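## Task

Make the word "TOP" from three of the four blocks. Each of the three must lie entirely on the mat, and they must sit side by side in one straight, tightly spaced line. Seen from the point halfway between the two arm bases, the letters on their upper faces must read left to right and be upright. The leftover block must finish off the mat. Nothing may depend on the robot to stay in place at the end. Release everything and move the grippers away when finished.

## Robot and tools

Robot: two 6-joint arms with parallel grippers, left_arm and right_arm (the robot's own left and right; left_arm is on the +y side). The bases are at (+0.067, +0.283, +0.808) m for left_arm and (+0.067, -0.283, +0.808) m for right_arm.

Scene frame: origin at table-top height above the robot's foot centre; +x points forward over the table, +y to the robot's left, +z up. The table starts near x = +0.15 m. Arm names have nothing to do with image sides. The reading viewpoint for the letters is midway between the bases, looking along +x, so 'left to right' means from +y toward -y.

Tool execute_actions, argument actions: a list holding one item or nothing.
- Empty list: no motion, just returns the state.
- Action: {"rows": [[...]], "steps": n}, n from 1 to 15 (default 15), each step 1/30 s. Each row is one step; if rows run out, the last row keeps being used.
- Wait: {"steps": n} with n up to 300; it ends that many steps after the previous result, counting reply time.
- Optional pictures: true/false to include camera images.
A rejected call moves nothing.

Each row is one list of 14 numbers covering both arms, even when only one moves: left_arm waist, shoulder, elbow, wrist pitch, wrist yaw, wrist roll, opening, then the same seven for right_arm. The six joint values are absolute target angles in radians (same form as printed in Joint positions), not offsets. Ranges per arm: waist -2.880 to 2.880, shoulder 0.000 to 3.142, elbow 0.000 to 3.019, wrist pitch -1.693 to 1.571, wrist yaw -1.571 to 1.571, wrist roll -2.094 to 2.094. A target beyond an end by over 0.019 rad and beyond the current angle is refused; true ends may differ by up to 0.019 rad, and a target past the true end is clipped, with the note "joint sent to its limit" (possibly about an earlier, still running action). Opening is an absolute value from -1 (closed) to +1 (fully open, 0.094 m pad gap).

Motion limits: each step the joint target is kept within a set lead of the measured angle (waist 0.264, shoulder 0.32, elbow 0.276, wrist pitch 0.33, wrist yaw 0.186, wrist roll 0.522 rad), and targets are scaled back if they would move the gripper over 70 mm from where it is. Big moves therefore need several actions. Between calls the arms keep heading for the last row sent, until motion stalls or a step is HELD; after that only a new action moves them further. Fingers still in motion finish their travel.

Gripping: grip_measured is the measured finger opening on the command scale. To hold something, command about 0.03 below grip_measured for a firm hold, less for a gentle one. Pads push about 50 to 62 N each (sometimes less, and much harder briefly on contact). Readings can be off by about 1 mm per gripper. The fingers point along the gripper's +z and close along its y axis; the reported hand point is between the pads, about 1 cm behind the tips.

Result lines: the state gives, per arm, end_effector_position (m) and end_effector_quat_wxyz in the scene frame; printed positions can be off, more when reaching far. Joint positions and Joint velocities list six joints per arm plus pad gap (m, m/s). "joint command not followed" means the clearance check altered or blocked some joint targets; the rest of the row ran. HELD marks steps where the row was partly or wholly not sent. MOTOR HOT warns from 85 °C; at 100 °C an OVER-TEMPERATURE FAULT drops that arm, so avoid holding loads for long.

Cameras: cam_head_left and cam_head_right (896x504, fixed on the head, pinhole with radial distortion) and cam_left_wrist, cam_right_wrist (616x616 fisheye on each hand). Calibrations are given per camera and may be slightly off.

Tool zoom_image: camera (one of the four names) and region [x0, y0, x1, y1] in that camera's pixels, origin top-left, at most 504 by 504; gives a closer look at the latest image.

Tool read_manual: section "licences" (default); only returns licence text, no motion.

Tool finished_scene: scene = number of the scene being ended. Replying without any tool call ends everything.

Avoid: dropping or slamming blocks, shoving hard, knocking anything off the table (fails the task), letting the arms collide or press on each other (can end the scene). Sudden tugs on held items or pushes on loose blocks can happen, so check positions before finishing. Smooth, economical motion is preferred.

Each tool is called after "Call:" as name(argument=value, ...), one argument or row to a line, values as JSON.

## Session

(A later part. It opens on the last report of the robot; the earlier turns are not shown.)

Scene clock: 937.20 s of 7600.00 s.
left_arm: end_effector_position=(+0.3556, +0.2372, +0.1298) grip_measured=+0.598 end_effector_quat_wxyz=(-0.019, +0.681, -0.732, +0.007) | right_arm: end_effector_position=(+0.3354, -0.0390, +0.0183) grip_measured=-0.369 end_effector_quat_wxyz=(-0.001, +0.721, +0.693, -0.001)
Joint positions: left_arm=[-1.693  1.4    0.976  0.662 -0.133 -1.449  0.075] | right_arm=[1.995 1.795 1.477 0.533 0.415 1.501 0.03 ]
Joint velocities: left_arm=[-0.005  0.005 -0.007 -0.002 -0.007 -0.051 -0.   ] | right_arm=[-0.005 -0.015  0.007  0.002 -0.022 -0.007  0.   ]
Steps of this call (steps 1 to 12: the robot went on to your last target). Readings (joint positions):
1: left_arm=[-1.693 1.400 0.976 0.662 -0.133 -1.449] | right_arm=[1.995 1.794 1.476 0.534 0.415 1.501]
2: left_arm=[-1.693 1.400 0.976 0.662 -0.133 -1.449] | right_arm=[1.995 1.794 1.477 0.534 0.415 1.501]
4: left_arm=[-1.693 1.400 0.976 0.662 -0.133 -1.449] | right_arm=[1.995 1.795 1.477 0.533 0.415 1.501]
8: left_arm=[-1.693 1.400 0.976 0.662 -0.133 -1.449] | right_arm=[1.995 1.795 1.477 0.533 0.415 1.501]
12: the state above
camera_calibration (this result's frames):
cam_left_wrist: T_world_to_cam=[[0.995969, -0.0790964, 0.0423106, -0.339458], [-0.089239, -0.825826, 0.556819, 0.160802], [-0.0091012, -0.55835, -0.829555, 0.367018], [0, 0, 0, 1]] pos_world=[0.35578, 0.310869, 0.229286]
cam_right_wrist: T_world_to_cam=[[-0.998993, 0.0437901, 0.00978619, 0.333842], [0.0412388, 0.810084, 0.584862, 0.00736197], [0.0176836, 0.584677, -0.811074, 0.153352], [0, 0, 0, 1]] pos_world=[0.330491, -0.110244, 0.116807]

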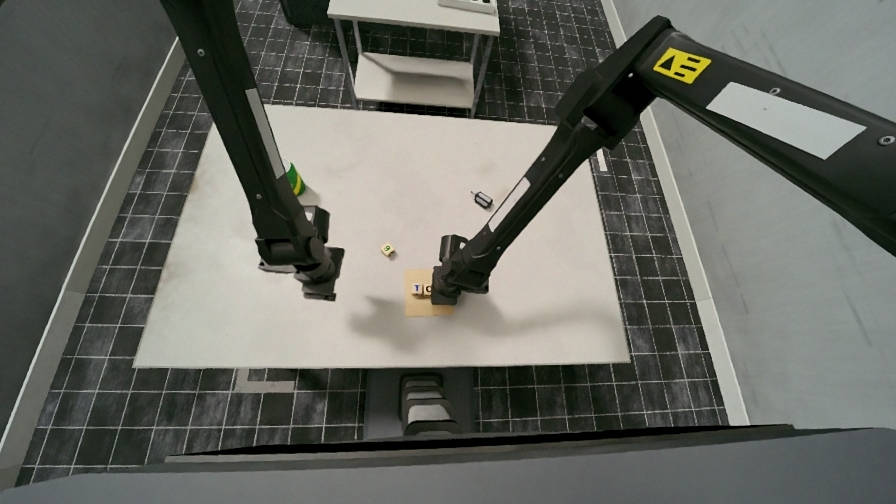

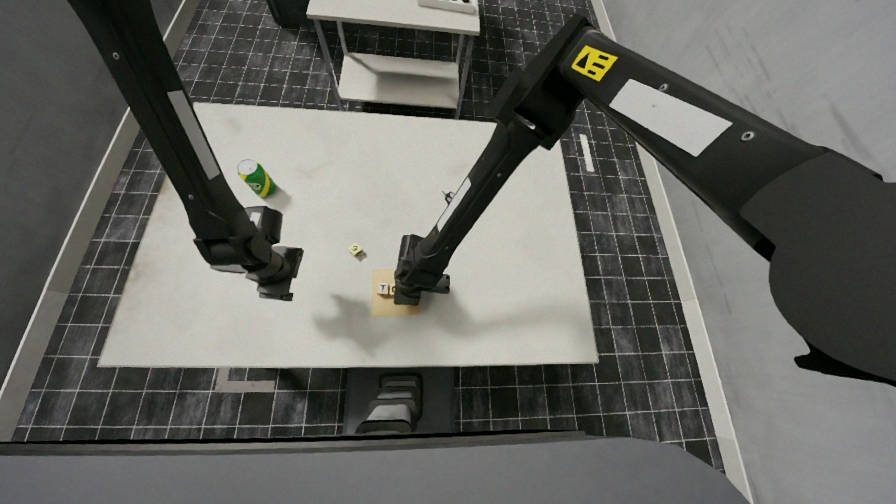

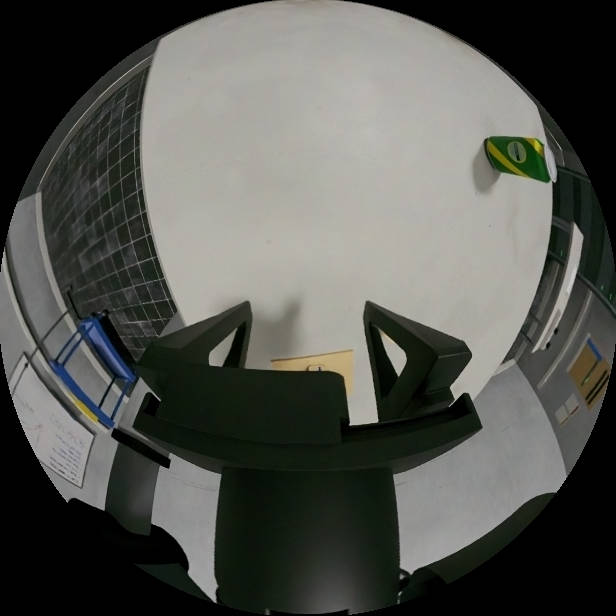

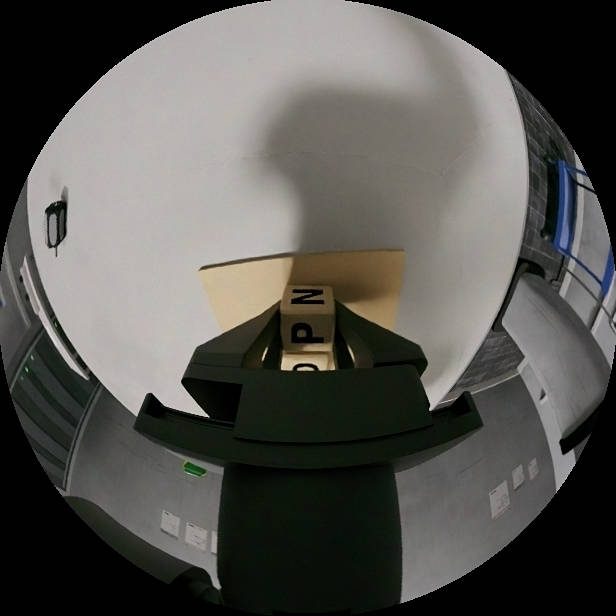

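Call:
execute_actions(
  actions=[
    {"rows": [[-1.700,1.400,0.960,0.665,-0.132,-1.450,0.6, 1.992,1.8070,1.4805,0.5166,0.409,1.511,-0.40],[-1.700,1.400,0.960,0.665,-0.132,-1.450,0.6, 1.992,1.8070,1.4810,0.5166,0.407,1.511,-0.40],[-1.700,1.400,0.960,0.665,-0.132,-1.450,0.6, 1.992,1.8070,1.4815,0.5166,0.405,1.511,-0.40],[-1.700,1.400,0.960,0.665,-0.132,-1.450,0.6, 1.992,1.8070,1.4820,0.5166,0.403,1.511,-0.40],[-1.700,1.400,0.960,0.665,-0.132,-1.450,0.6, 1.992,1.8070,1.4825,0.5166,0.401,1.511,-0.40],[-1.700,1.400,0.960,0.665,-0.132,-1.450,0.6, 1.992,1.8070,1.4830,0.5166,0.399,1.511,-0.40],[-1.700,1.400,0.960,0.665,-0.132,-1.450,0.6, 1.992,1.8073,1.4835,0.5164,0.399,1.511,-0.40],[-1.700,1.400,0.960,0.665,-0.132,-1.450,0.6, 1.992,1.8076,1.4840,0.5162,0.399,1.511,-0.40],[-1.700,1.400,0.960,0.665,-0.132,-1.450,0.6, 1.992,1.8079,1.4845,0.5160,0.399,1.511,-0.40],[-1.700,1.400,0.960,0.665,-0.132,-1.450,0.6, 1.992,1.8082,1.4850,0.5158,0.399,1.511,-0.40],[-1.700,1.400,0.960,0.665,-0.132,-1.450,0.6, 1.992,1.8085,1.4855,0.5156,0.399,1.511,-0.40],[-1.700,1.400,0.960,0.665,-0.132,-1.450,0.6, 1.992,1.8088,1.4860,0.5154,0.399,1.511,-0.40],[-1.700,1.400,0.960,0.665,-0.132,-1.450,0.6, 1.992,1.8091,1.4865,0.5152,0.399,1.511,-0.40],[-1.700,1.400,0.960,0.665,-0.132,-1.450,0.6, 1.992,1.8094,1.4870,0.5150,0.399,1.511,-0.40],[-1.700,1.400,0.960,0.665,-0.132,-1.450,0.6, 1.992,1.8095,1.4870,0.5150,0.399,1.511,-0.40]], "steps": 15},
  ],
  pictures=false,
)

Call:
execute_actions(
  actions=[
    {"steps": 10},
  ],
)

Call:
zoom_image(
  camera="cam_right_wrist",
  region=[248, 260, 368, 380],
)

Scene clock: 952.97 s of 7600.00 s.
left_arm: end_effector_position=(+0.3556, +0.2372, +0.1298) grip_measured=+0.598 end_effector_quat_wxyz=(-0.019, +0.681, -0.732, +0.007) | right_arm: end_effector_position=(+0.3392, -0.0368, +0.0169) grip_measured=-0.369 end_effector_quat_wxyz=(-0.002, +0.721, +0.692, +0.006)
Joint positions: left_arm=[-1.693  1.4    0.976  0.662 -0.133 -1.449  0.075] | right_arm=[1.995 1.796 1.484 0.533 0.404 1.501 0.03 ]
Joint velocities: left_arm=[-0.005 -0.005 -0.012 -0.002 -0.007 -0.037 -0.001] | right_arm=[-0.005  0.005  0.012  0.012 -0.095  0.066  0.   ]
Steps of this call (steps 1 to 15: the robot went on to your last target; steps 16 to 90: nothing new was sent; then 12.27 s passed at rest; steps 91 to 105: all 15 steps of this action). Readings (joint positions):
91: left_arm=[-1.693 1.400 0.976 0.662 -0.133 -1.449] | right_arm=[1.995 1.795 1.477 0.533 0.415 1.501]
92: left_arm=[-1.693 1.400 0.976 0.662 -0.133 -1.449] | right_arm=[1.995 1.795 1.477 0.533 0.413 1.501]
94: left_arm=[-1.693 1.400 0.976 0.662 -0.133 -1.449] | right_arm=[1.995 1.795 1.477 0.533 0.409 1.501]
98: left_arm=[-1.693 1.400 0.976 0.662 -0.133 -1.449] | right_arm=[1.995 1.796 1.478 0.533 0.404 1.501]
105: the state above

Scene clock: 953.30 s of 7600.00 s.
left_arm: end_effector_position=(+0.3556, +0.2372, +0.1298) grip_measured=+0.598 end_effector_quat_wxyz=(-0.019, +0.681, -0.732, +0.007) | right_arm: end_effector_position=(+0.3394, -0.0367, +0.0169) grip_measured=-0.369 end_effector_quat_wxyz=(-0.002, +0.722, +0.692, +0.006)
Joint positions: left_arm=[-1.693  1.4    0.976  0.662 -0.133 -1.449  0.075] | right_arm=[1.995 1.796 1.484 0.533 0.404 1.501 0.03 ]
Joint velocities: left_arm=[-0.005 -0.024  0.007  0.007 -0.066  0.007 -0.001] | right_arm=[-0.015 -0.015  0.007 -0.007  0.007 -0.125  0.   ]
Steps of this call (steps 1 to 10: the robot went on to your last target). Readings (joint positions):
1: left_arm=[-1.693 1.400 0.976 0.662 -0.133 -1.449] | right_arm=[1.995 1.796 1.484 0.533 0.404 1.501]
2: left_arm=[-1.693 1.400 0.976 0.662 -0.133 -1.449] | right_arm=[1.995 1.796 1.484 0.533 0.404 1.501]
4: left_arm=[-1.693 1.400 0.976 0.662 -0.133 -1.449] | right_arm=[1.995 1.796 1.484 0.533 0.404 1.501]
8: left_arm=[-1.693 1.400 0.976 0.662 -0.133 -1.449] | right_arm=[1.995 1.796 1.484 0.533 0.404 1.501]
10: the state above
camera_calibration (this result's frames):
cam_left_wrist: T_world_to_cam=[[0.995969, -0.0790964, 0.0423106, -0.339458], [-0.089239, -0.825826, 0.556819, 0.160802], [-0.0091012, -0.55835, -0.829555, 0.367018], [0, 0, 0, 1]] pos_world=[0.35578, 0.310869, 0.229286]
cam_right_wrist: T_world_to_cam=[[-0.998915, 0.0464793, 0.002756, 0.337895], [0.0390233, 0.803447, 0.594096, 0.00656236], [0.0253989, 0.593559, -0.804389, 0.148407], [0, 0, 0, 1]] pos_world=[0.333503, -0.109066, 0.114547]

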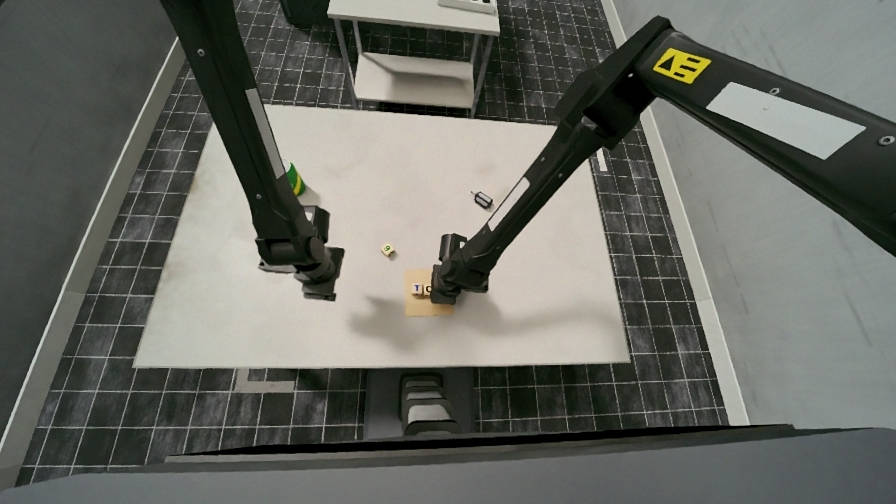

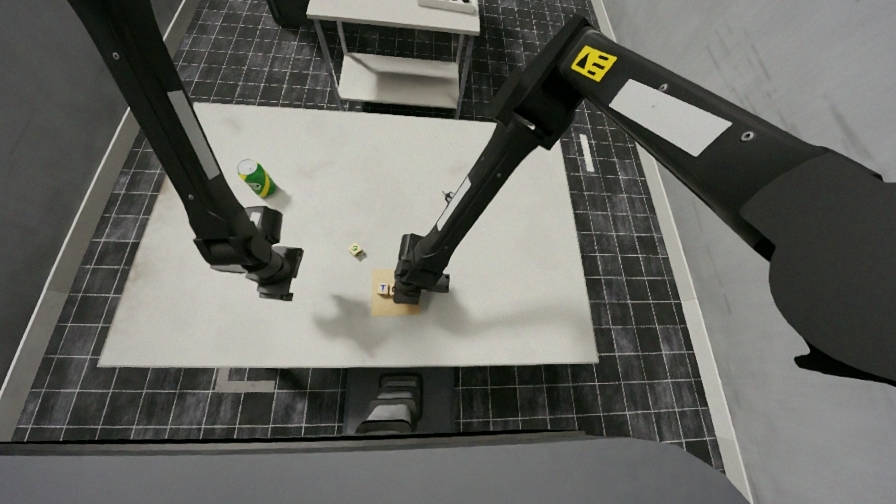

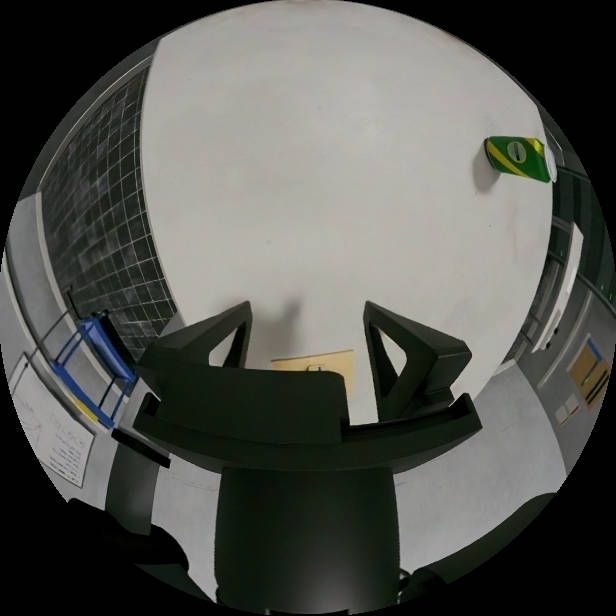

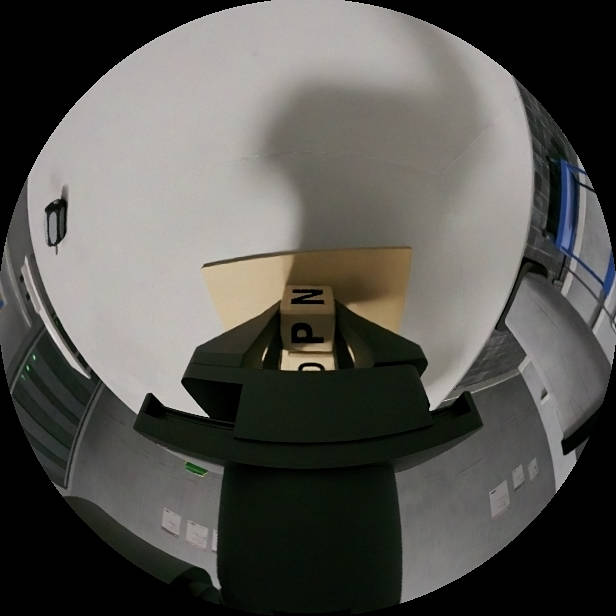

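Region (248, 260, 368, 380) of cam_right_wrist's 616x616 image, scaled by 4.200, with more detail than that image has.

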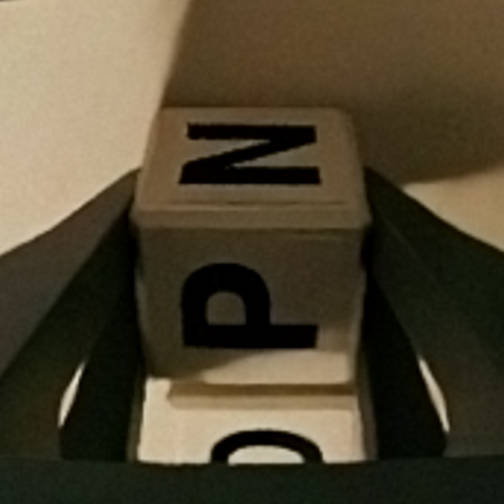

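Call:
execute_actions(
  actions=[
    {"rows": [[-1.700,1.400,0.960,0.665,-0.132,-1.450,0.6, 1.992,1.8060,1.4870,0.5140,0.399,1.511,-0.40],[-1.700,1.400,0.960,0.665,-0.132,-1.450,0.6, 1.992,1.8060,1.4870,0.5130,0.399,1.511,-0.40],[-1.700,1.400,0.960,0.665,-0.132,-1.450,0.6, 1.992,1.8060,1.4870,0.5120,0.399,1.511,-0.40],[-1.700,1.400,0.960,0.665,-0.132,-1.450,0.6, 1.992,1.8060,1.4870,0.5110,0.399,1.511,-0.40],[-1.700,1.400,0.960,0.665,-0.132,-1.450,0.6, 1.992,1.8060,1.4870,0.5100,0.399,1.511,-0.40],[-1.700,1.400,0.960,0.665,-0.132,-1.450,0.6, 1.992,1.8060,1.4870,0.5090,0.399,1.511,-0.40],[-1.700,1.400,0.960,0.665,-0.132,-1.450,0.6, 1.992,1.8060,1.4870,0.5080,0.399,1.511,-0.40],[-1.700,1.400,0.960,0.665,-0.132,-1.450,0.6, 1.992,1.8060,1.4870,0.5070,0.399,1.511,-0.40],[-1.700,1.400,0.960,0.665,-0.132,-1.450,0.6, 1.992,1.8060,1.4870,0.5060,0.399,1.511,-0.40],[-1.700,1.400,0.960,0.665,-0.132,-1.450,0.6, 1.992,1.8060,1.4870,0.5055,0.399,1.511,-0.40]], "steps": 15},
  ],
  pictures=false,
)

Call:
execute_actions(
  actions=[
    {"steps": 6},
  ],
)

Call:
zoom_image(
  camera="cam_right_wrist",
  region=[248, 260, 368, 380],
)

Scene clock: 964.13 s of 7600.00 s.
left_arm: end_effector_position=(+0.3556, +0.2372, +0.1298) grip_measured=+0.598 end_effector_quat_wxyz=(-0.019, +0.681, -0.732, +0.007) | right_arm: end_effector_position=(+0.3369, -0.0365, +0.0169) grip_measured=-0.369 end_effector_quat_wxyz=(-0.006, +0.720, +0.694, +0.003)
Joint positions: left_arm=[-1.693  1.4    0.976  0.662 -0.133 -1.449  0.075] | right_arm=[1.995 1.796 1.484 0.522 0.404 1.501 0.03 ]
Joint velocities: left_arm=[-0.005 -0.015  0.002 -0.012  0.022 -0.037 -0.001] | right_arm=[-0.005  0.005 -0.012 -0.022 -0.007  0.051  0.001]
Steps of this call (steps 1 to 15: the robot went on to your last target; steps 16 to 90: nothing new was sent; then 7.33 s passed at rest; steps 91 to 105: all 15 steps of this action). Readings (joint positions):
91: left_arm=[-1.693 1.400 0.976 0.662 -0.133 -1.449] | right_arm=[1.995 1.796 1.484 0.533 0.404 1.501]
92: left_arm=[-1.693 1.400 0.976 0.662 -0.133 -1.449] | right_arm=[1.995 1.796 1.484 0.532 0.404 1.501]
94: left_arm=[-1.693 1.400 0.976 0.662 -0.133 -1.449] | right_arm=[1.995 1.796 1.484 0.530 0.404 1.501]
98: left_arm=[-1.693 1.400 0.976 0.662 -0.133 -1.449] | right_arm=[1.995 1.796 1.484 0.526 0.404 1.501]
105: the state above

Scene clock: 964.33 s of 7600.00 s.
left_arm: end_effector_position=(+0.3556, +0.2372, +0.1298) grip_measured=+0.598 end_effector_quat_wxyz=(-0.019, +0.681, -0.732, +0.007) | right_arm: end_effector_position=(+0.3368, -0.0365, +0.0169) grip_measured=-0.369 end_effector_quat_wxyz=(-0.006, +0.720, +0.694, +0.003)
Joint positions: left_arm=[-1.693  1.4    0.976  0.662 -0.133 -1.449  0.075] | right_arm=[1.995 1.796 1.484 0.522 0.404 1.501 0.03 ]
Joint velocities: left_arm=[-0.005  0.005 -0.002 -0.002  0.007  0.022 -0.   ] | right_arm=[-0.005 -0.005  0.007 -0.027  0.051 -0.007  0.   ]
Steps of this call (steps 1 to 6: the robot went on to your last target). Readings (joint positions):
1: left_arm=[-1.693 1.400 0.976 0.662 -0.133 -1.449] | right_arm=[1.995 1.796 1.484 0.522 0.404 1.501]
2: left_arm=[-1.693 1.400 0.976 0.662 -0.133 -1.449] | right_arm=[1.995 1.796 1.484 0.522 0.404 1.501]
4: left_arm=[-1.693 1.400 0.976 0.662 -0.133 -1.449] | right_arm=[1.995 1.796 1.484 0.522 0.404 1.501]
6: the state above
camera_calibration (this result's frames):
cam_left_wrist: T_world_to_cam=[[0.995969, -0.0790964, 0.0423106, -0.339458], [-0.089239, -0.825826, 0.556819, 0.160802], [-0.0091012, -0.55835, -0.829555, 0.367018], [0, 0, 0, 1]] pos_world=[0.35578, 0.310869, 0.229286]
cam_right_wrist: T_world_to_cam=[[-0.999034, 0.0420106, 0.0128562, 0.335039], [0.0414173, 0.802971, 0.594577, 0.00560421], [0.0146554, 0.594536, -0.803936, 0.151958], [0, 0, 0, 1]] pos_world=[0.332256, -0.10892, 0.114525]

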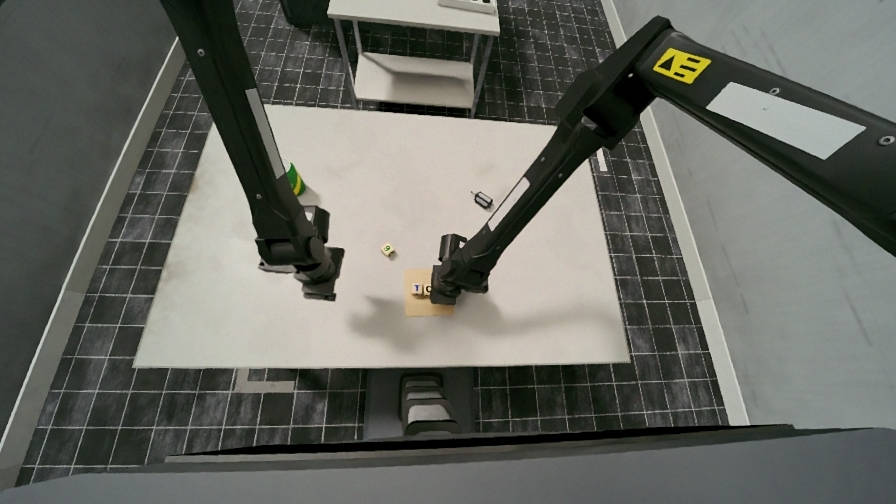

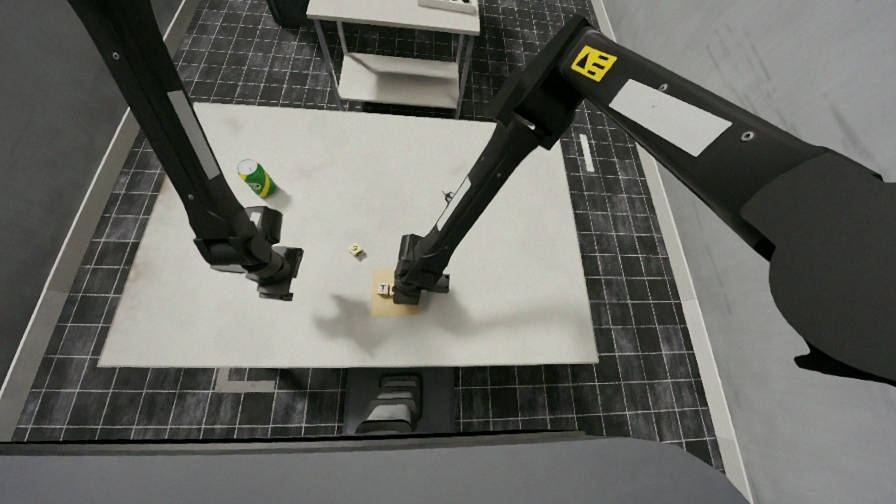

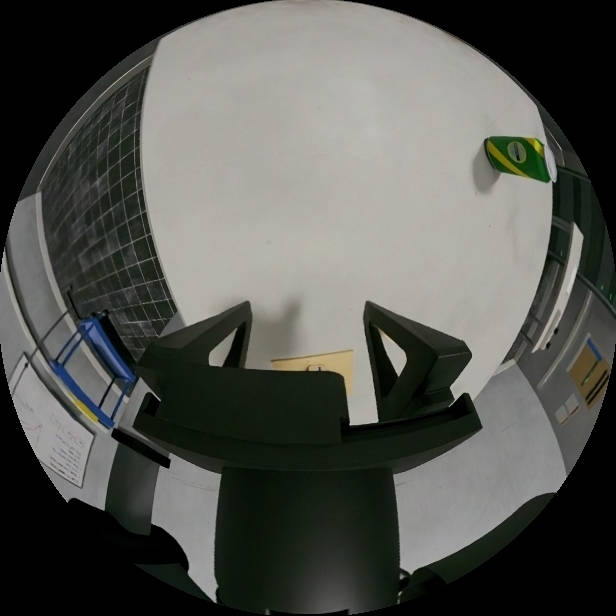

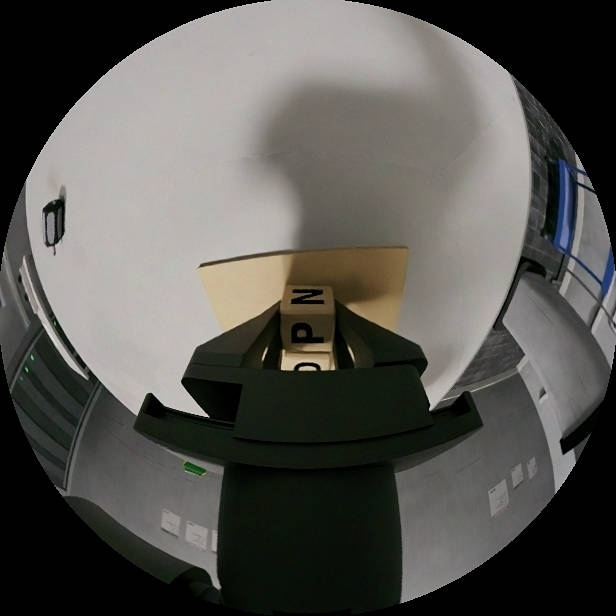

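Region (248, 260, 368, 380) of cam_right_wrist's 616x616 image, scaled by 4.200, with more detail than that image has.

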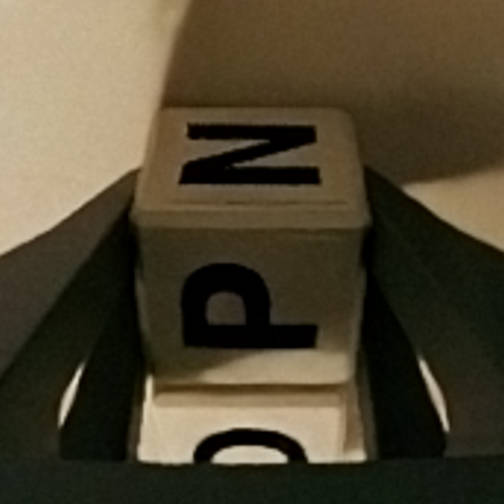

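Call:
execute_actions(
  actions=[
    {"rows": [[-1.700,1.400,0.960,0.665,-0.132,-1.450,0.6, 1.992,1.8060,1.4870,0.5055,0.399,1.511,-0.39],[-1.700,1.400,0.960,0.665,-0.132,-1.450,0.6, 1.992,1.8060,1.4870,0.5055,0.399,1.511,-0.38],[-1.700,1.400,0.960,0.665,-0.132,-1.450,0.6, 1.992,1.8060,1.4870,0.5055,0.399,1.511,-0.37],[-1.700,1.400,0.960,0.665,-0.132,-1.450,0.6, 1.992,1.8060,1.4870,0.5055,0.399,1.511,-0.36],[-1.700,1.400,0.960,0.665,-0.132,-1.450,0.6, 1.992,1.8060,1.4870,0.5055,0.399,1.511,-0.35],[-1.700,1.400,0.960,0.665,-0.132,-1.450,0.6, 1.992,1.8060,1.4870,0.5055,0.399,1.511,-0.33],[-1.700,1.400,0.960,0.665,-0.132,-1.450,0.6, 1.992,1.8060,1.4870,0.5055,0.399,1.511,-0.30],[-1.700,1.400,0.960,0.665,-0.132,-1.450,0.6, 1.992,1.8060,1.4870,0.5055,0.399,1.511,-0.24],[-1.700,1.400,0.960,0.665,-0.132,-1.450,0.6, 1.992,1.8060,1.4870,0.5055,0.399,1.511,-0.15],[-1.700,1.400,0.960,0.665,-0.132,-1.450,0.6, 1.992,1.8060,1.4870,0.5055,0.399,1.511,-0.05],[-1.700,1.400,0.960,0.665,-0.132,-1.450,0.6, 1.992,1.8060,1.4870,0.5055,0.399,1.511,0.07],[-1.700,1.400,0.960,0.665,-0.132,-1.450,0.6, 1.992,1.8060,1.4870,0.5055,0.399,1.511,0.19],[-1.700,1.400,0.960,0.665,-0.132,-1.450,0.6, 1.992,1.8060,1.4870,0.5055,0.399,1.511,0.31],[-1.700,1.400,0.960,0.665,-0.132,-1.450,0.6, 1.992,1.8060,1.4870,0.5055,0.399,1.511,0.42],[-1.700,1.400,0.960,0.665,-0.132,-1.450,0.6, 1.992,1.8060,1.4870,0.5055,0.399,1.511,0.50]], "steps": 15},
  ],
  pictures=false,
)

Call:
execute_actions(
  actions=[
    {"steps": 5},
  ],
)

Scene clock: 974.67 s of 7600.00 s.
left_arm: end_effector_position=(+0.3556, +0.2372, +0.1298) grip_measured=+0.598 end_effector_quat_wxyz=(-0.019, +0.681, -0.732, +0.007) | right_arm: end_effector_position=(+0.3368, -0.0365, +0.0169) grip_measured=+0.456 end_effector_quat_wxyz=(-0.006, +0.720, +0.694, +0.003)
Joint positions: left_arm=[-1.693  1.4    0.976  0.662 -0.133 -1.449  0.075] | right_arm=[1.995 1.796 1.484 0.522 0.404 1.502 0.068]
Joint velocities: left_arm=[-0.005 -0.005  0.027 -0.022  0.022 -0.022 -0.   ] | right_arm=[ 0.005 -0.015  0.002  0.007 -0.007 -0.037  0.085]
Steps of this call (steps 1 to 15: the robot went on to your last target; steps 16 to 90: nothing new was sent; then 6.83 s passed at rest; steps 91 to 105: all 15 steps of this action). Readings (joint positions):
91: left_arm=[-1.693 1.400 0.976 0.662 -0.133 -1.449] | right_arm=[1.995 1.796 1.484 0.522 0.404 1.501]
92: left_arm=[-1.693 1.400 0.976 0.662 -0.133 -1.449] | right_arm=[1.995 1.796 1.484 0.522 0.404 1.501]
94: left_arm=[-1.693 1.400 0.976 0.662 -0.133 -1.449] | right_arm=[1.995 1.796 1.484 0.522 0.404 1.501]
98: left_arm=[-1.693 1.400 0.976 0.662 -0.133 -1.449] | right_arm=[1.995 1.796 1.484 0.522 0.404 1.501]
105: the state above

Scene clock: 974.83 s of 7600.00 s.
left_arm: end_effector_position=(+0.3556, +0.2372, +0.1298) grip_measured=+0.598 end_effector_quat_wxyz=(-0.019, +0.681, -0.732, +0.007) | right_arm: end_effector_position=(+0.3368, -0.0365, +0.0169) grip_measured=+0.498 end_effector_quat_wxyz=(-0.006, +0.720, +0.694, +0.003)
Joint positions: left_arm=[-1.693  1.4    0.976  0.662 -0.133 -1.449  0.075] | right_arm=[1.995 1.796 1.484 0.522 0.404 1.502 0.07 ]
Joint velocities: left_arm=[-0.005  0.005 -0.007 -0.002 -0.007  0.022 -0.001] | right_arm=[ 0.005  0.005  0.002 -0.002 -0.022  0.037  0.001]
Steps of this call (steps 1 to 5: the robot went on to your last target). Readings (joint positions):
1: left_arm=[-1.693 1.400 0.976 0.662 -0.133 -1.449] | right_arm=[1.995 1.796 1.484 0.522 0.404 1.502]
2: left_arm=[-1.693 1.400 0.976 0.662 -0.133 -1.449] | right_arm=[1.995 1.796 1.484 0.522 0.404 1.502]
4: left_arm=[-1.693 1.400 0.976 0.662 -0.133 -1.449] | right_arm=[1.995 1.796 1.484 0.522 0.404 1.502]
5: the state above
camera_calibration (this result's frames):
cam_left_wrist: T_world_to_cam=[[0.995969, -0.0790964, 0.0423106, -0.339458], [-0.089239, -0.825826, 0.556819, 0.160802], [-0.0091012, -0.55835, -0.829555, 0.367018], [0, 0, 0, 1]] pos_world=[0.35578, 0.310869, 0.229286]
cam_right_wrist: T_world_to_cam=[[-0.999018, 0.0423917, 0.0128609, 0.335047], [0.0417265, 0.802956, 0.594576, 0.00549959], [0.0148784, 0.594529, -0.803937, 0.151883], [0, 0, 0, 1]] pos_world=[0.332229, -0.108918, 0.114525]

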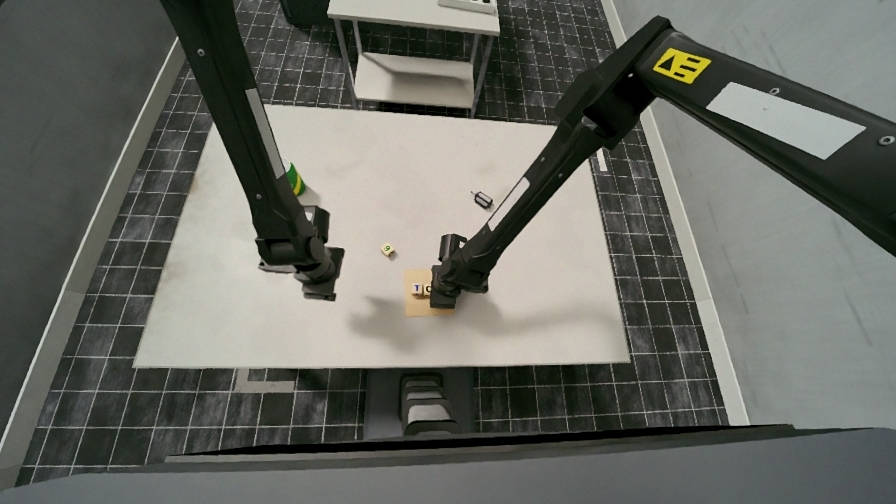

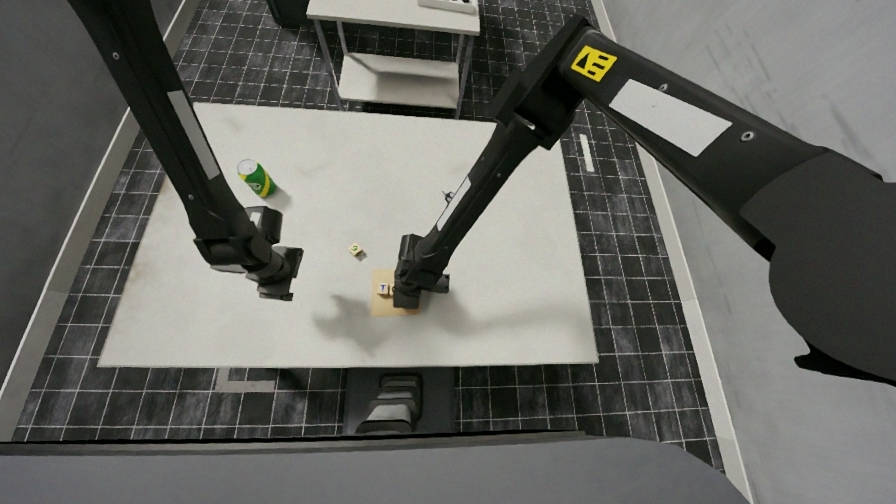

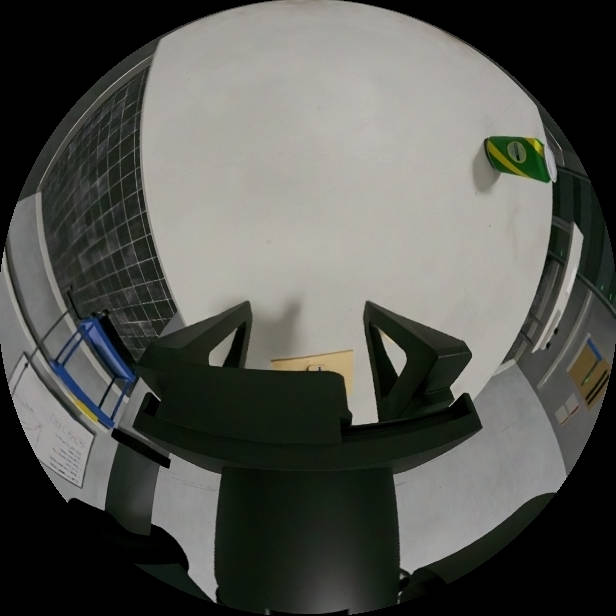

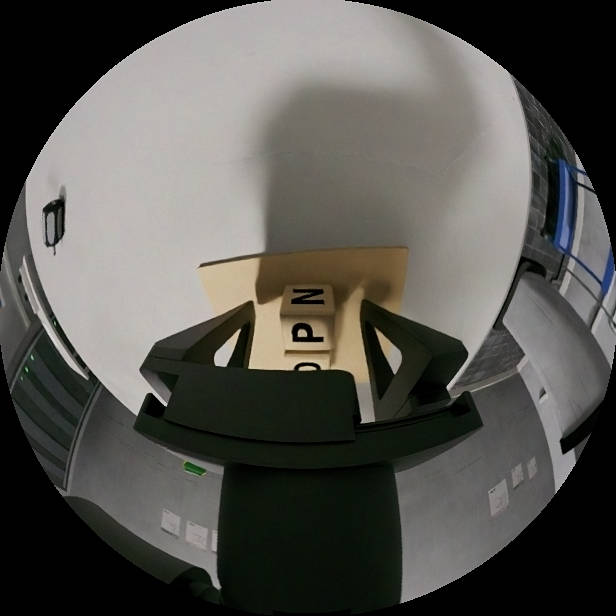

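Call:
execute_actions(
  actions=[
    {"rows": [[-1.700,1.400,0.960,0.665,-0.132,-1.450,0.6, 1.992,1.7831,1.4606,0.5364,0.399,1.511,0.5],[-1.700,1.400,0.960,0.665,-0.132,-1.450,0.6, 1.992,1.7804,1.4566,0.5375,0.399,1.511,0.5],[-1.700,1.400,0.960,0.665,-0.132,-1.450,0.6, 1.992,1.7760,1.4502,0.5394,0.399,1.511,0.5],[-1.700,1.400,0.960,0.665,-0.132,-1.450,0.6, 1.992,1.7702,1.4415,0.5418,0.399,1.511,0.5],[-1.700,1.400,0.960,0.665,-0.132,-1.450,0.6, 1.992,1.7630,1.4307,0.5449,0.399,1.511,0.5],[-1.700,1.400,0.960,0.665,-0.132,-1.450,0.6, 1.992,1.7545,1.4181,0.5485,0.399,1.511,0.5],[-1.700,1.400,0.960,0.665,-0.132,-1.450,0.6, 1.992,1.7448,1.4038,0.5525,0.399,1.511,0.5],[-1.700,1.400,0.960,0.665,-0.132,-1.450,0.6, 1.992,1.7342,1.3880,0.5570,0.399,1.511,0.5],[-1.700,1.400,0.960,0.665,-0.132,-1.450,0.6, 1.992,1.7227,1.3708,0.5619,0.399,1.511,0.5],[-1.700,1.400,0.960,0.665,-0.132,-1.450,0.6, 1.991,1.7104,1.3526,0.5671,0.399,1.511,0.5],[-1.700,1.400,0.960,0.665,-0.132,-1.450,0.6, 1.9885,1.6975,1.3334,0.5726,0.3976,1.511,0.5],[-1.700,1.400,0.960,0.665,-0.132,-1.450,0.6, 1.9841,1.6840,1.3135,0.5782,0.3937,1.511,0.5],[-1.700,1.400,0.960,0.665,-0.132,-1.450,0.6, 1.9772,1.6702,1.2929,0.5841,0.3874,1.511,0.5],[-1.700,1.400,0.960,0.665,-0.132,-1.450,0.6, 1.9682,1.6562,1.2721,0.5900,0.3792,1.511,0.5],[-1.700,1.400,0.960,0.665,-0.132,-1.450,0.6, 1.9572,1.6420,1.2510,0.5960,0.3693,1.511,0.5]], "steps": 15},
  ],
  pictures=false,
)

Call:
execute_actions(
  actions=[
    {"rows": [[-1.700,1.400,0.960,0.665,-0.132,-1.450,0.6, 1.9446,1.6278,1.2299,0.6020,0.3580,1.511,0.5],[-1.700,1.400,0.960,0.665,-0.132,-1.450,0.6, 1.9308,1.6138,1.2091,0.6079,0.3455,1.511,0.5],[-1.700,1.400,0.960,0.665,-0.132,-1.450,0.6, 1.9161,1.6000,1.1885,0.6138,0.3321,1.511,0.5],[-1.700,1.400,0.960,0.665,-0.132,-1.450,0.6, 1.9007,1.5865,1.1686,0.6194,0.3182,1.511,0.5],[-1.700,1.400,0.960,0.665,-0.132,-1.450,0.6, 1.8850,1.5736,1.1494,0.6249,0.3040,1.511,0.5],[-1.700,1.400,0.960,0.665,-0.132,-1.450,0.6, 1.8693,1.5613,1.1312,0.6301,0.2898,1.511,0.5],[-1.700,1.400,0.960,0.665,-0.132,-1.450,0.6, 1.8539,1.5498,1.1140,0.6350,0.2759,1.511,0.5],[-1.700,1.400,0.960,0.665,-0.132,-1.450,0.6, 1.8392,1.5392,1.0982,0.6395,0.2625,1.511,0.5],[-1.700,1.400,0.960,0.665,-0.132,-1.450,0.6, 1.8254,1.5295,1.0839,0.6435,0.2500,1.511,0.5],[-1.700,1.400,0.960,0.665,-0.132,-1.450,0.6, 1.8128,1.5210,1.0713,0.6471,0.2387,1.511,0.5],[-1.700,1.400,0.960,0.665,-0.132,-1.450,0.6, 1.8018,1.5138,1.0605,0.6502,0.2288,1.511,0.5],[-1.700,1.400,0.960,0.665,-0.132,-1.450,0.6, 1.7927,1.5080,1.0518,0.6526,0.2205,1.511,0.5],[-1.700,1.400,0.960,0.665,-0.132,-1.450,0.6, 1.7859,1.5036,1.0454,0.6545,0.2143,1.511,0.5],[-1.700,1.400,0.960,0.665,-0.132,-1.450,0.6, 1.7815,1.5009,1.0414,0.6556,0.2104,1.511,0.5],[-1.700,1.400,0.960,0.665,-0.132,-1.450,0.6, 1.7800,1.5000,1.0400,0.6560,0.2090,1.511,0.5]], "steps": 15},
  ],
  pictures=false,
)

Call:
execute_actions(
  actions=[
    {"steps": 12},
  ],
)

Call:
zoom_image(
  camera="cam_head_left",
  region=[375, 235, 475, 325],
)

Scene clock: 1007.83 s of 7600.00 s.
left_arm: end_effector_position=(+0.3556, +0.2372, +0.1298) grip_measured=+0.598 end_effector_quat_wxyz=(-0.019, +0.681, -0.732, +0.007) | right_arm: end_effector_position=(+0.3311, -0.0541, +0.0604) grip_measured=+0.498 end_effector_quat_wxyz=(-0.020, +0.717, +0.697, +0.004)
Joint positions: left_arm=[-1.693  1.4    0.976  0.662 -0.133 -1.449  0.075] | right_arm=[1.991 1.688 1.311 0.565 0.38  1.502 0.07 ]
Joint velocities: left_arm=[-0.015 -0.005  0.022  0.002 -0.095 -0.037  0.   ] | right_arm=[-0.103 -0.444 -0.593  0.183 -0.315 -0.081  0.001]
Steps of this call (steps 1 to 15: the robot went on to your last target; steps 16 to 90: nothing new was sent; then 29.50 s passed at rest; steps 91 to 105: all 15 steps of this action). Readings (joint positions):
91: left_arm=[-1.693 1.400 0.976 0.662 -0.133 -1.449] | right_arm=[1.995 1.796 1.484 0.522 0.404 1.502]
92: left_arm=[-1.693 1.400 0.976 0.662 -0.133 -1.449] | right_arm=[1.995 1.796 1.484 0.522 0.404 1.502]
94: left_arm=[-1.693 1.400 0.976 0.662 -0.133 -1.449] | right_arm=[1.995 1.795 1.481 0.522 0.403 1.502]
98: left_arm=[-1.693 1.400 0.976 0.662 -0.133 -1.449] | right_arm=[1.995 1.773 1.441 0.531 0.403 1.502]
105: the state above

Scene clock: 1008.33 s of 7600.00 s.
left_arm: end_effector_position=(+0.3556, +0.2372, +0.1298) grip_measured=+0.598 end_effector_quat_wxyz=(-0.019, +0.681, -0.732, +0.007) | right_arm: end_effector_position=(+0.3316, -0.1929, +0.0973) grip_measured=+0.498 end_effector_quat_wxyz=(+0.004, +0.704, +0.710, -0.008)
Joint positions: left_arm=[-1.693  1.4    0.976  0.662 -0.133 -1.449  0.075] | right_arm=[1.776 1.514 1.076 0.635 0.219 1.502 0.07 ]
Joint velocities: left_arm=[-0.005 -0.005 -0.022 -0.012 -0.007  0.007 -0.001] | right_arm=[-0.19  -0.103 -0.144  0.032 -0.125 -0.051 -0.001]
Steps of this call (steps 1 to 15: all 15 steps of this action). Readings (joint positions):
1: left_arm=[-1.693 1.400 0.976 0.662 -0.133 -1.449] | right_arm=[1.987 1.673 1.291 0.571 0.370 1.502]
2: left_arm=[-1.693 1.400 0.976 0.662 -0.133 -1.449] | right_arm=[1.980 1.657 1.270 0.577 0.358 1.502]
4: left_arm=[-1.693 1.400 0.976 0.662 -0.133 -1.449] | right_arm=[1.957 1.627 1.231 0.589 0.332 1.502]
8: left_arm=[-1.693 1.400 0.976 0.662 -0.133 -1.449] | right_arm=[1.884 1.570 1.158 0.612 0.278 1.502]
15: the state above

Scene clock: 1008.73 s of 7600.00 s.
left_arm: end_effector_position=(+0.3556, +0.2372, +0.1298) grip_measured=+0.598 end_effector_quat_wxyz=(-0.019, +0.681, -0.732, +0.007) | right_arm: end_effector_position=(+0.3303, -0.1952, +0.0986) grip_measured=+0.498 end_effector_quat_wxyz=(+0.003, +0.703, +0.711, -0.008)
Joint positions: left_arm=[-1.693  1.4    0.976  0.662 -0.133 -1.449  0.075] | right_arm=[1.772 1.511 1.069 0.637 0.213 1.502 0.07 ]
Joint velocities: left_arm=[ 0.005 -0.005 -0.002 -0.007 -0.11   0.022  0.001] | right_arm=[-0.005 -0.005  0.007 -0.017  0.007 -0.007 -0.001]
Steps of this call (steps 1 to 12: the robot went on to your last target). Readings (joint positions):
1: left_arm=[-1.693 1.400 0.976 0.662 -0.133 -1.449] | right_arm=[1.772 1.512 1.072 0.637 0.217 1.502]
2: left_arm=[-1.693 1.400 0.976 0.662 -0.133 -1.449] | right_arm=[1.770 1.511 1.070 0.637 0.216 1.502]
4: left_arm=[-1.693 1.400 0.976 0.662 -0.133 -1.449] | right_arm=[1.771 1.511 1.069 0.637 0.214 1.502]
8: left_arm=[-1.693 1.400 0.976 0.662 -0.133 -1.449] | right_arm=[1.772 1.511 1.069 0.637 0.213 1.502]
12: the state above
camera_calibration (this result's frames):
cam_left_wrist: T_world_to_cam=[[0.995969, -0.0790964, 0.0423106, -0.339458], [-0.089239, -0.825826, 0.556819, 0.160802], [-0.0091012, -0.55835, -0.829555, 0.367018], [0, 0, 0, 1]] pos_world=[0.35578, 0.310869, 0.229286]
cam_right_wrist: T_world_to_cam=[[-0.999873, -0.00470065, 0.0152227, 0.325073], [0.00484517, 0.82051, 0.571611, 0.102493], [-0.0151774, 0.571613, -0.820383, 0.319162], [0, 0, 0, 1]] pos_world=[0.32938, -0.265006, 0.198301]

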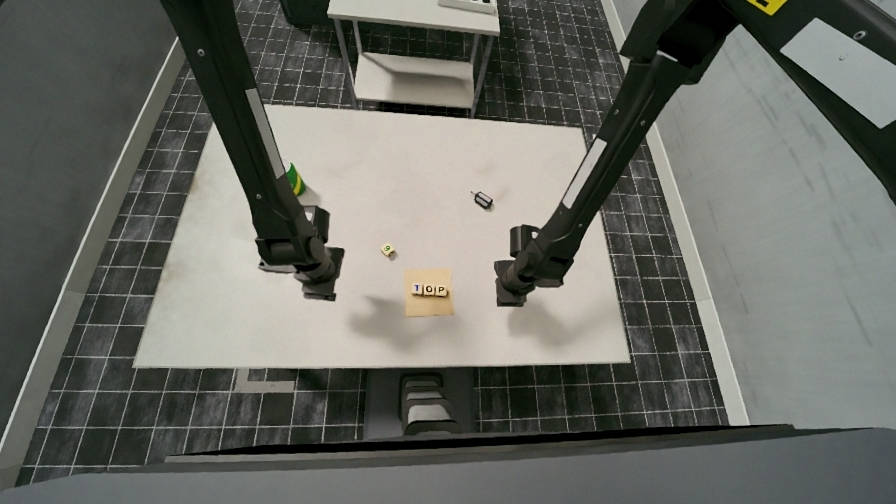

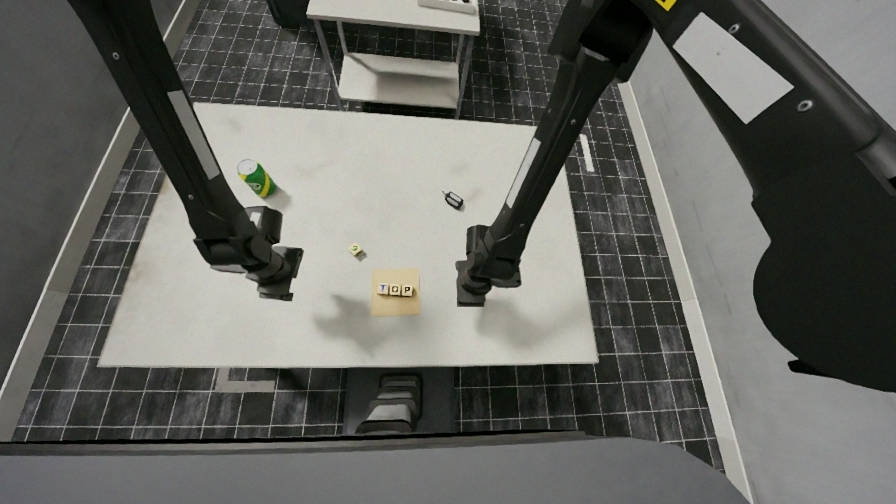

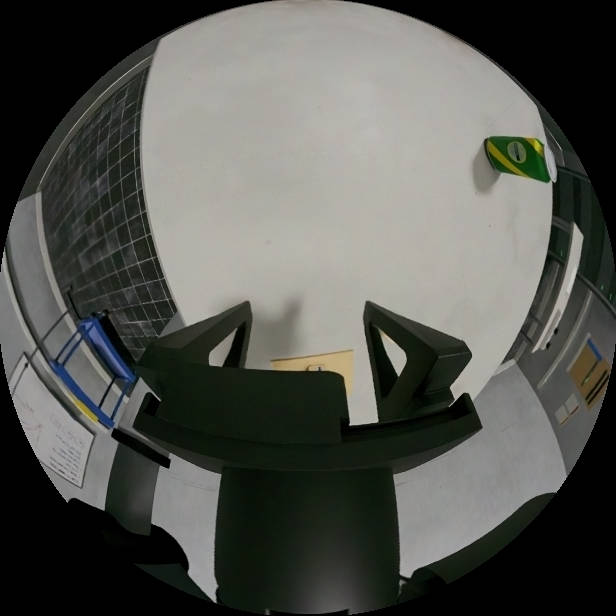

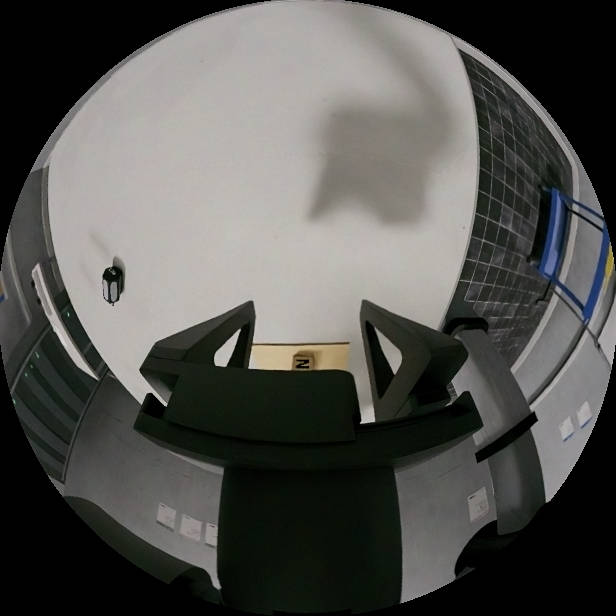

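Region (375, 235, 475, 325) of cam_head_left's 896x504 image, scaled by 5.040, with more detail than that image has; it fills the top 454 rows of this view, and the rest is white.

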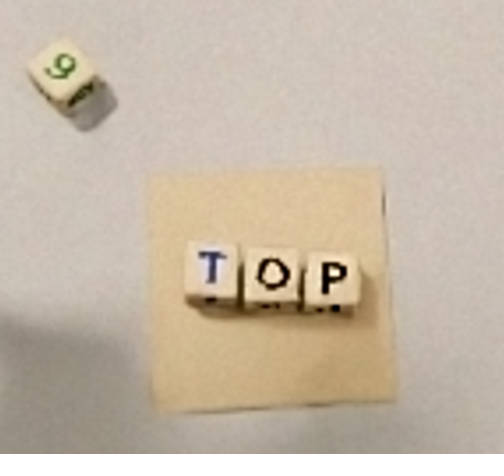

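Call:
finished_scene(
  scene=1,
)

The scene is finished: the task was done.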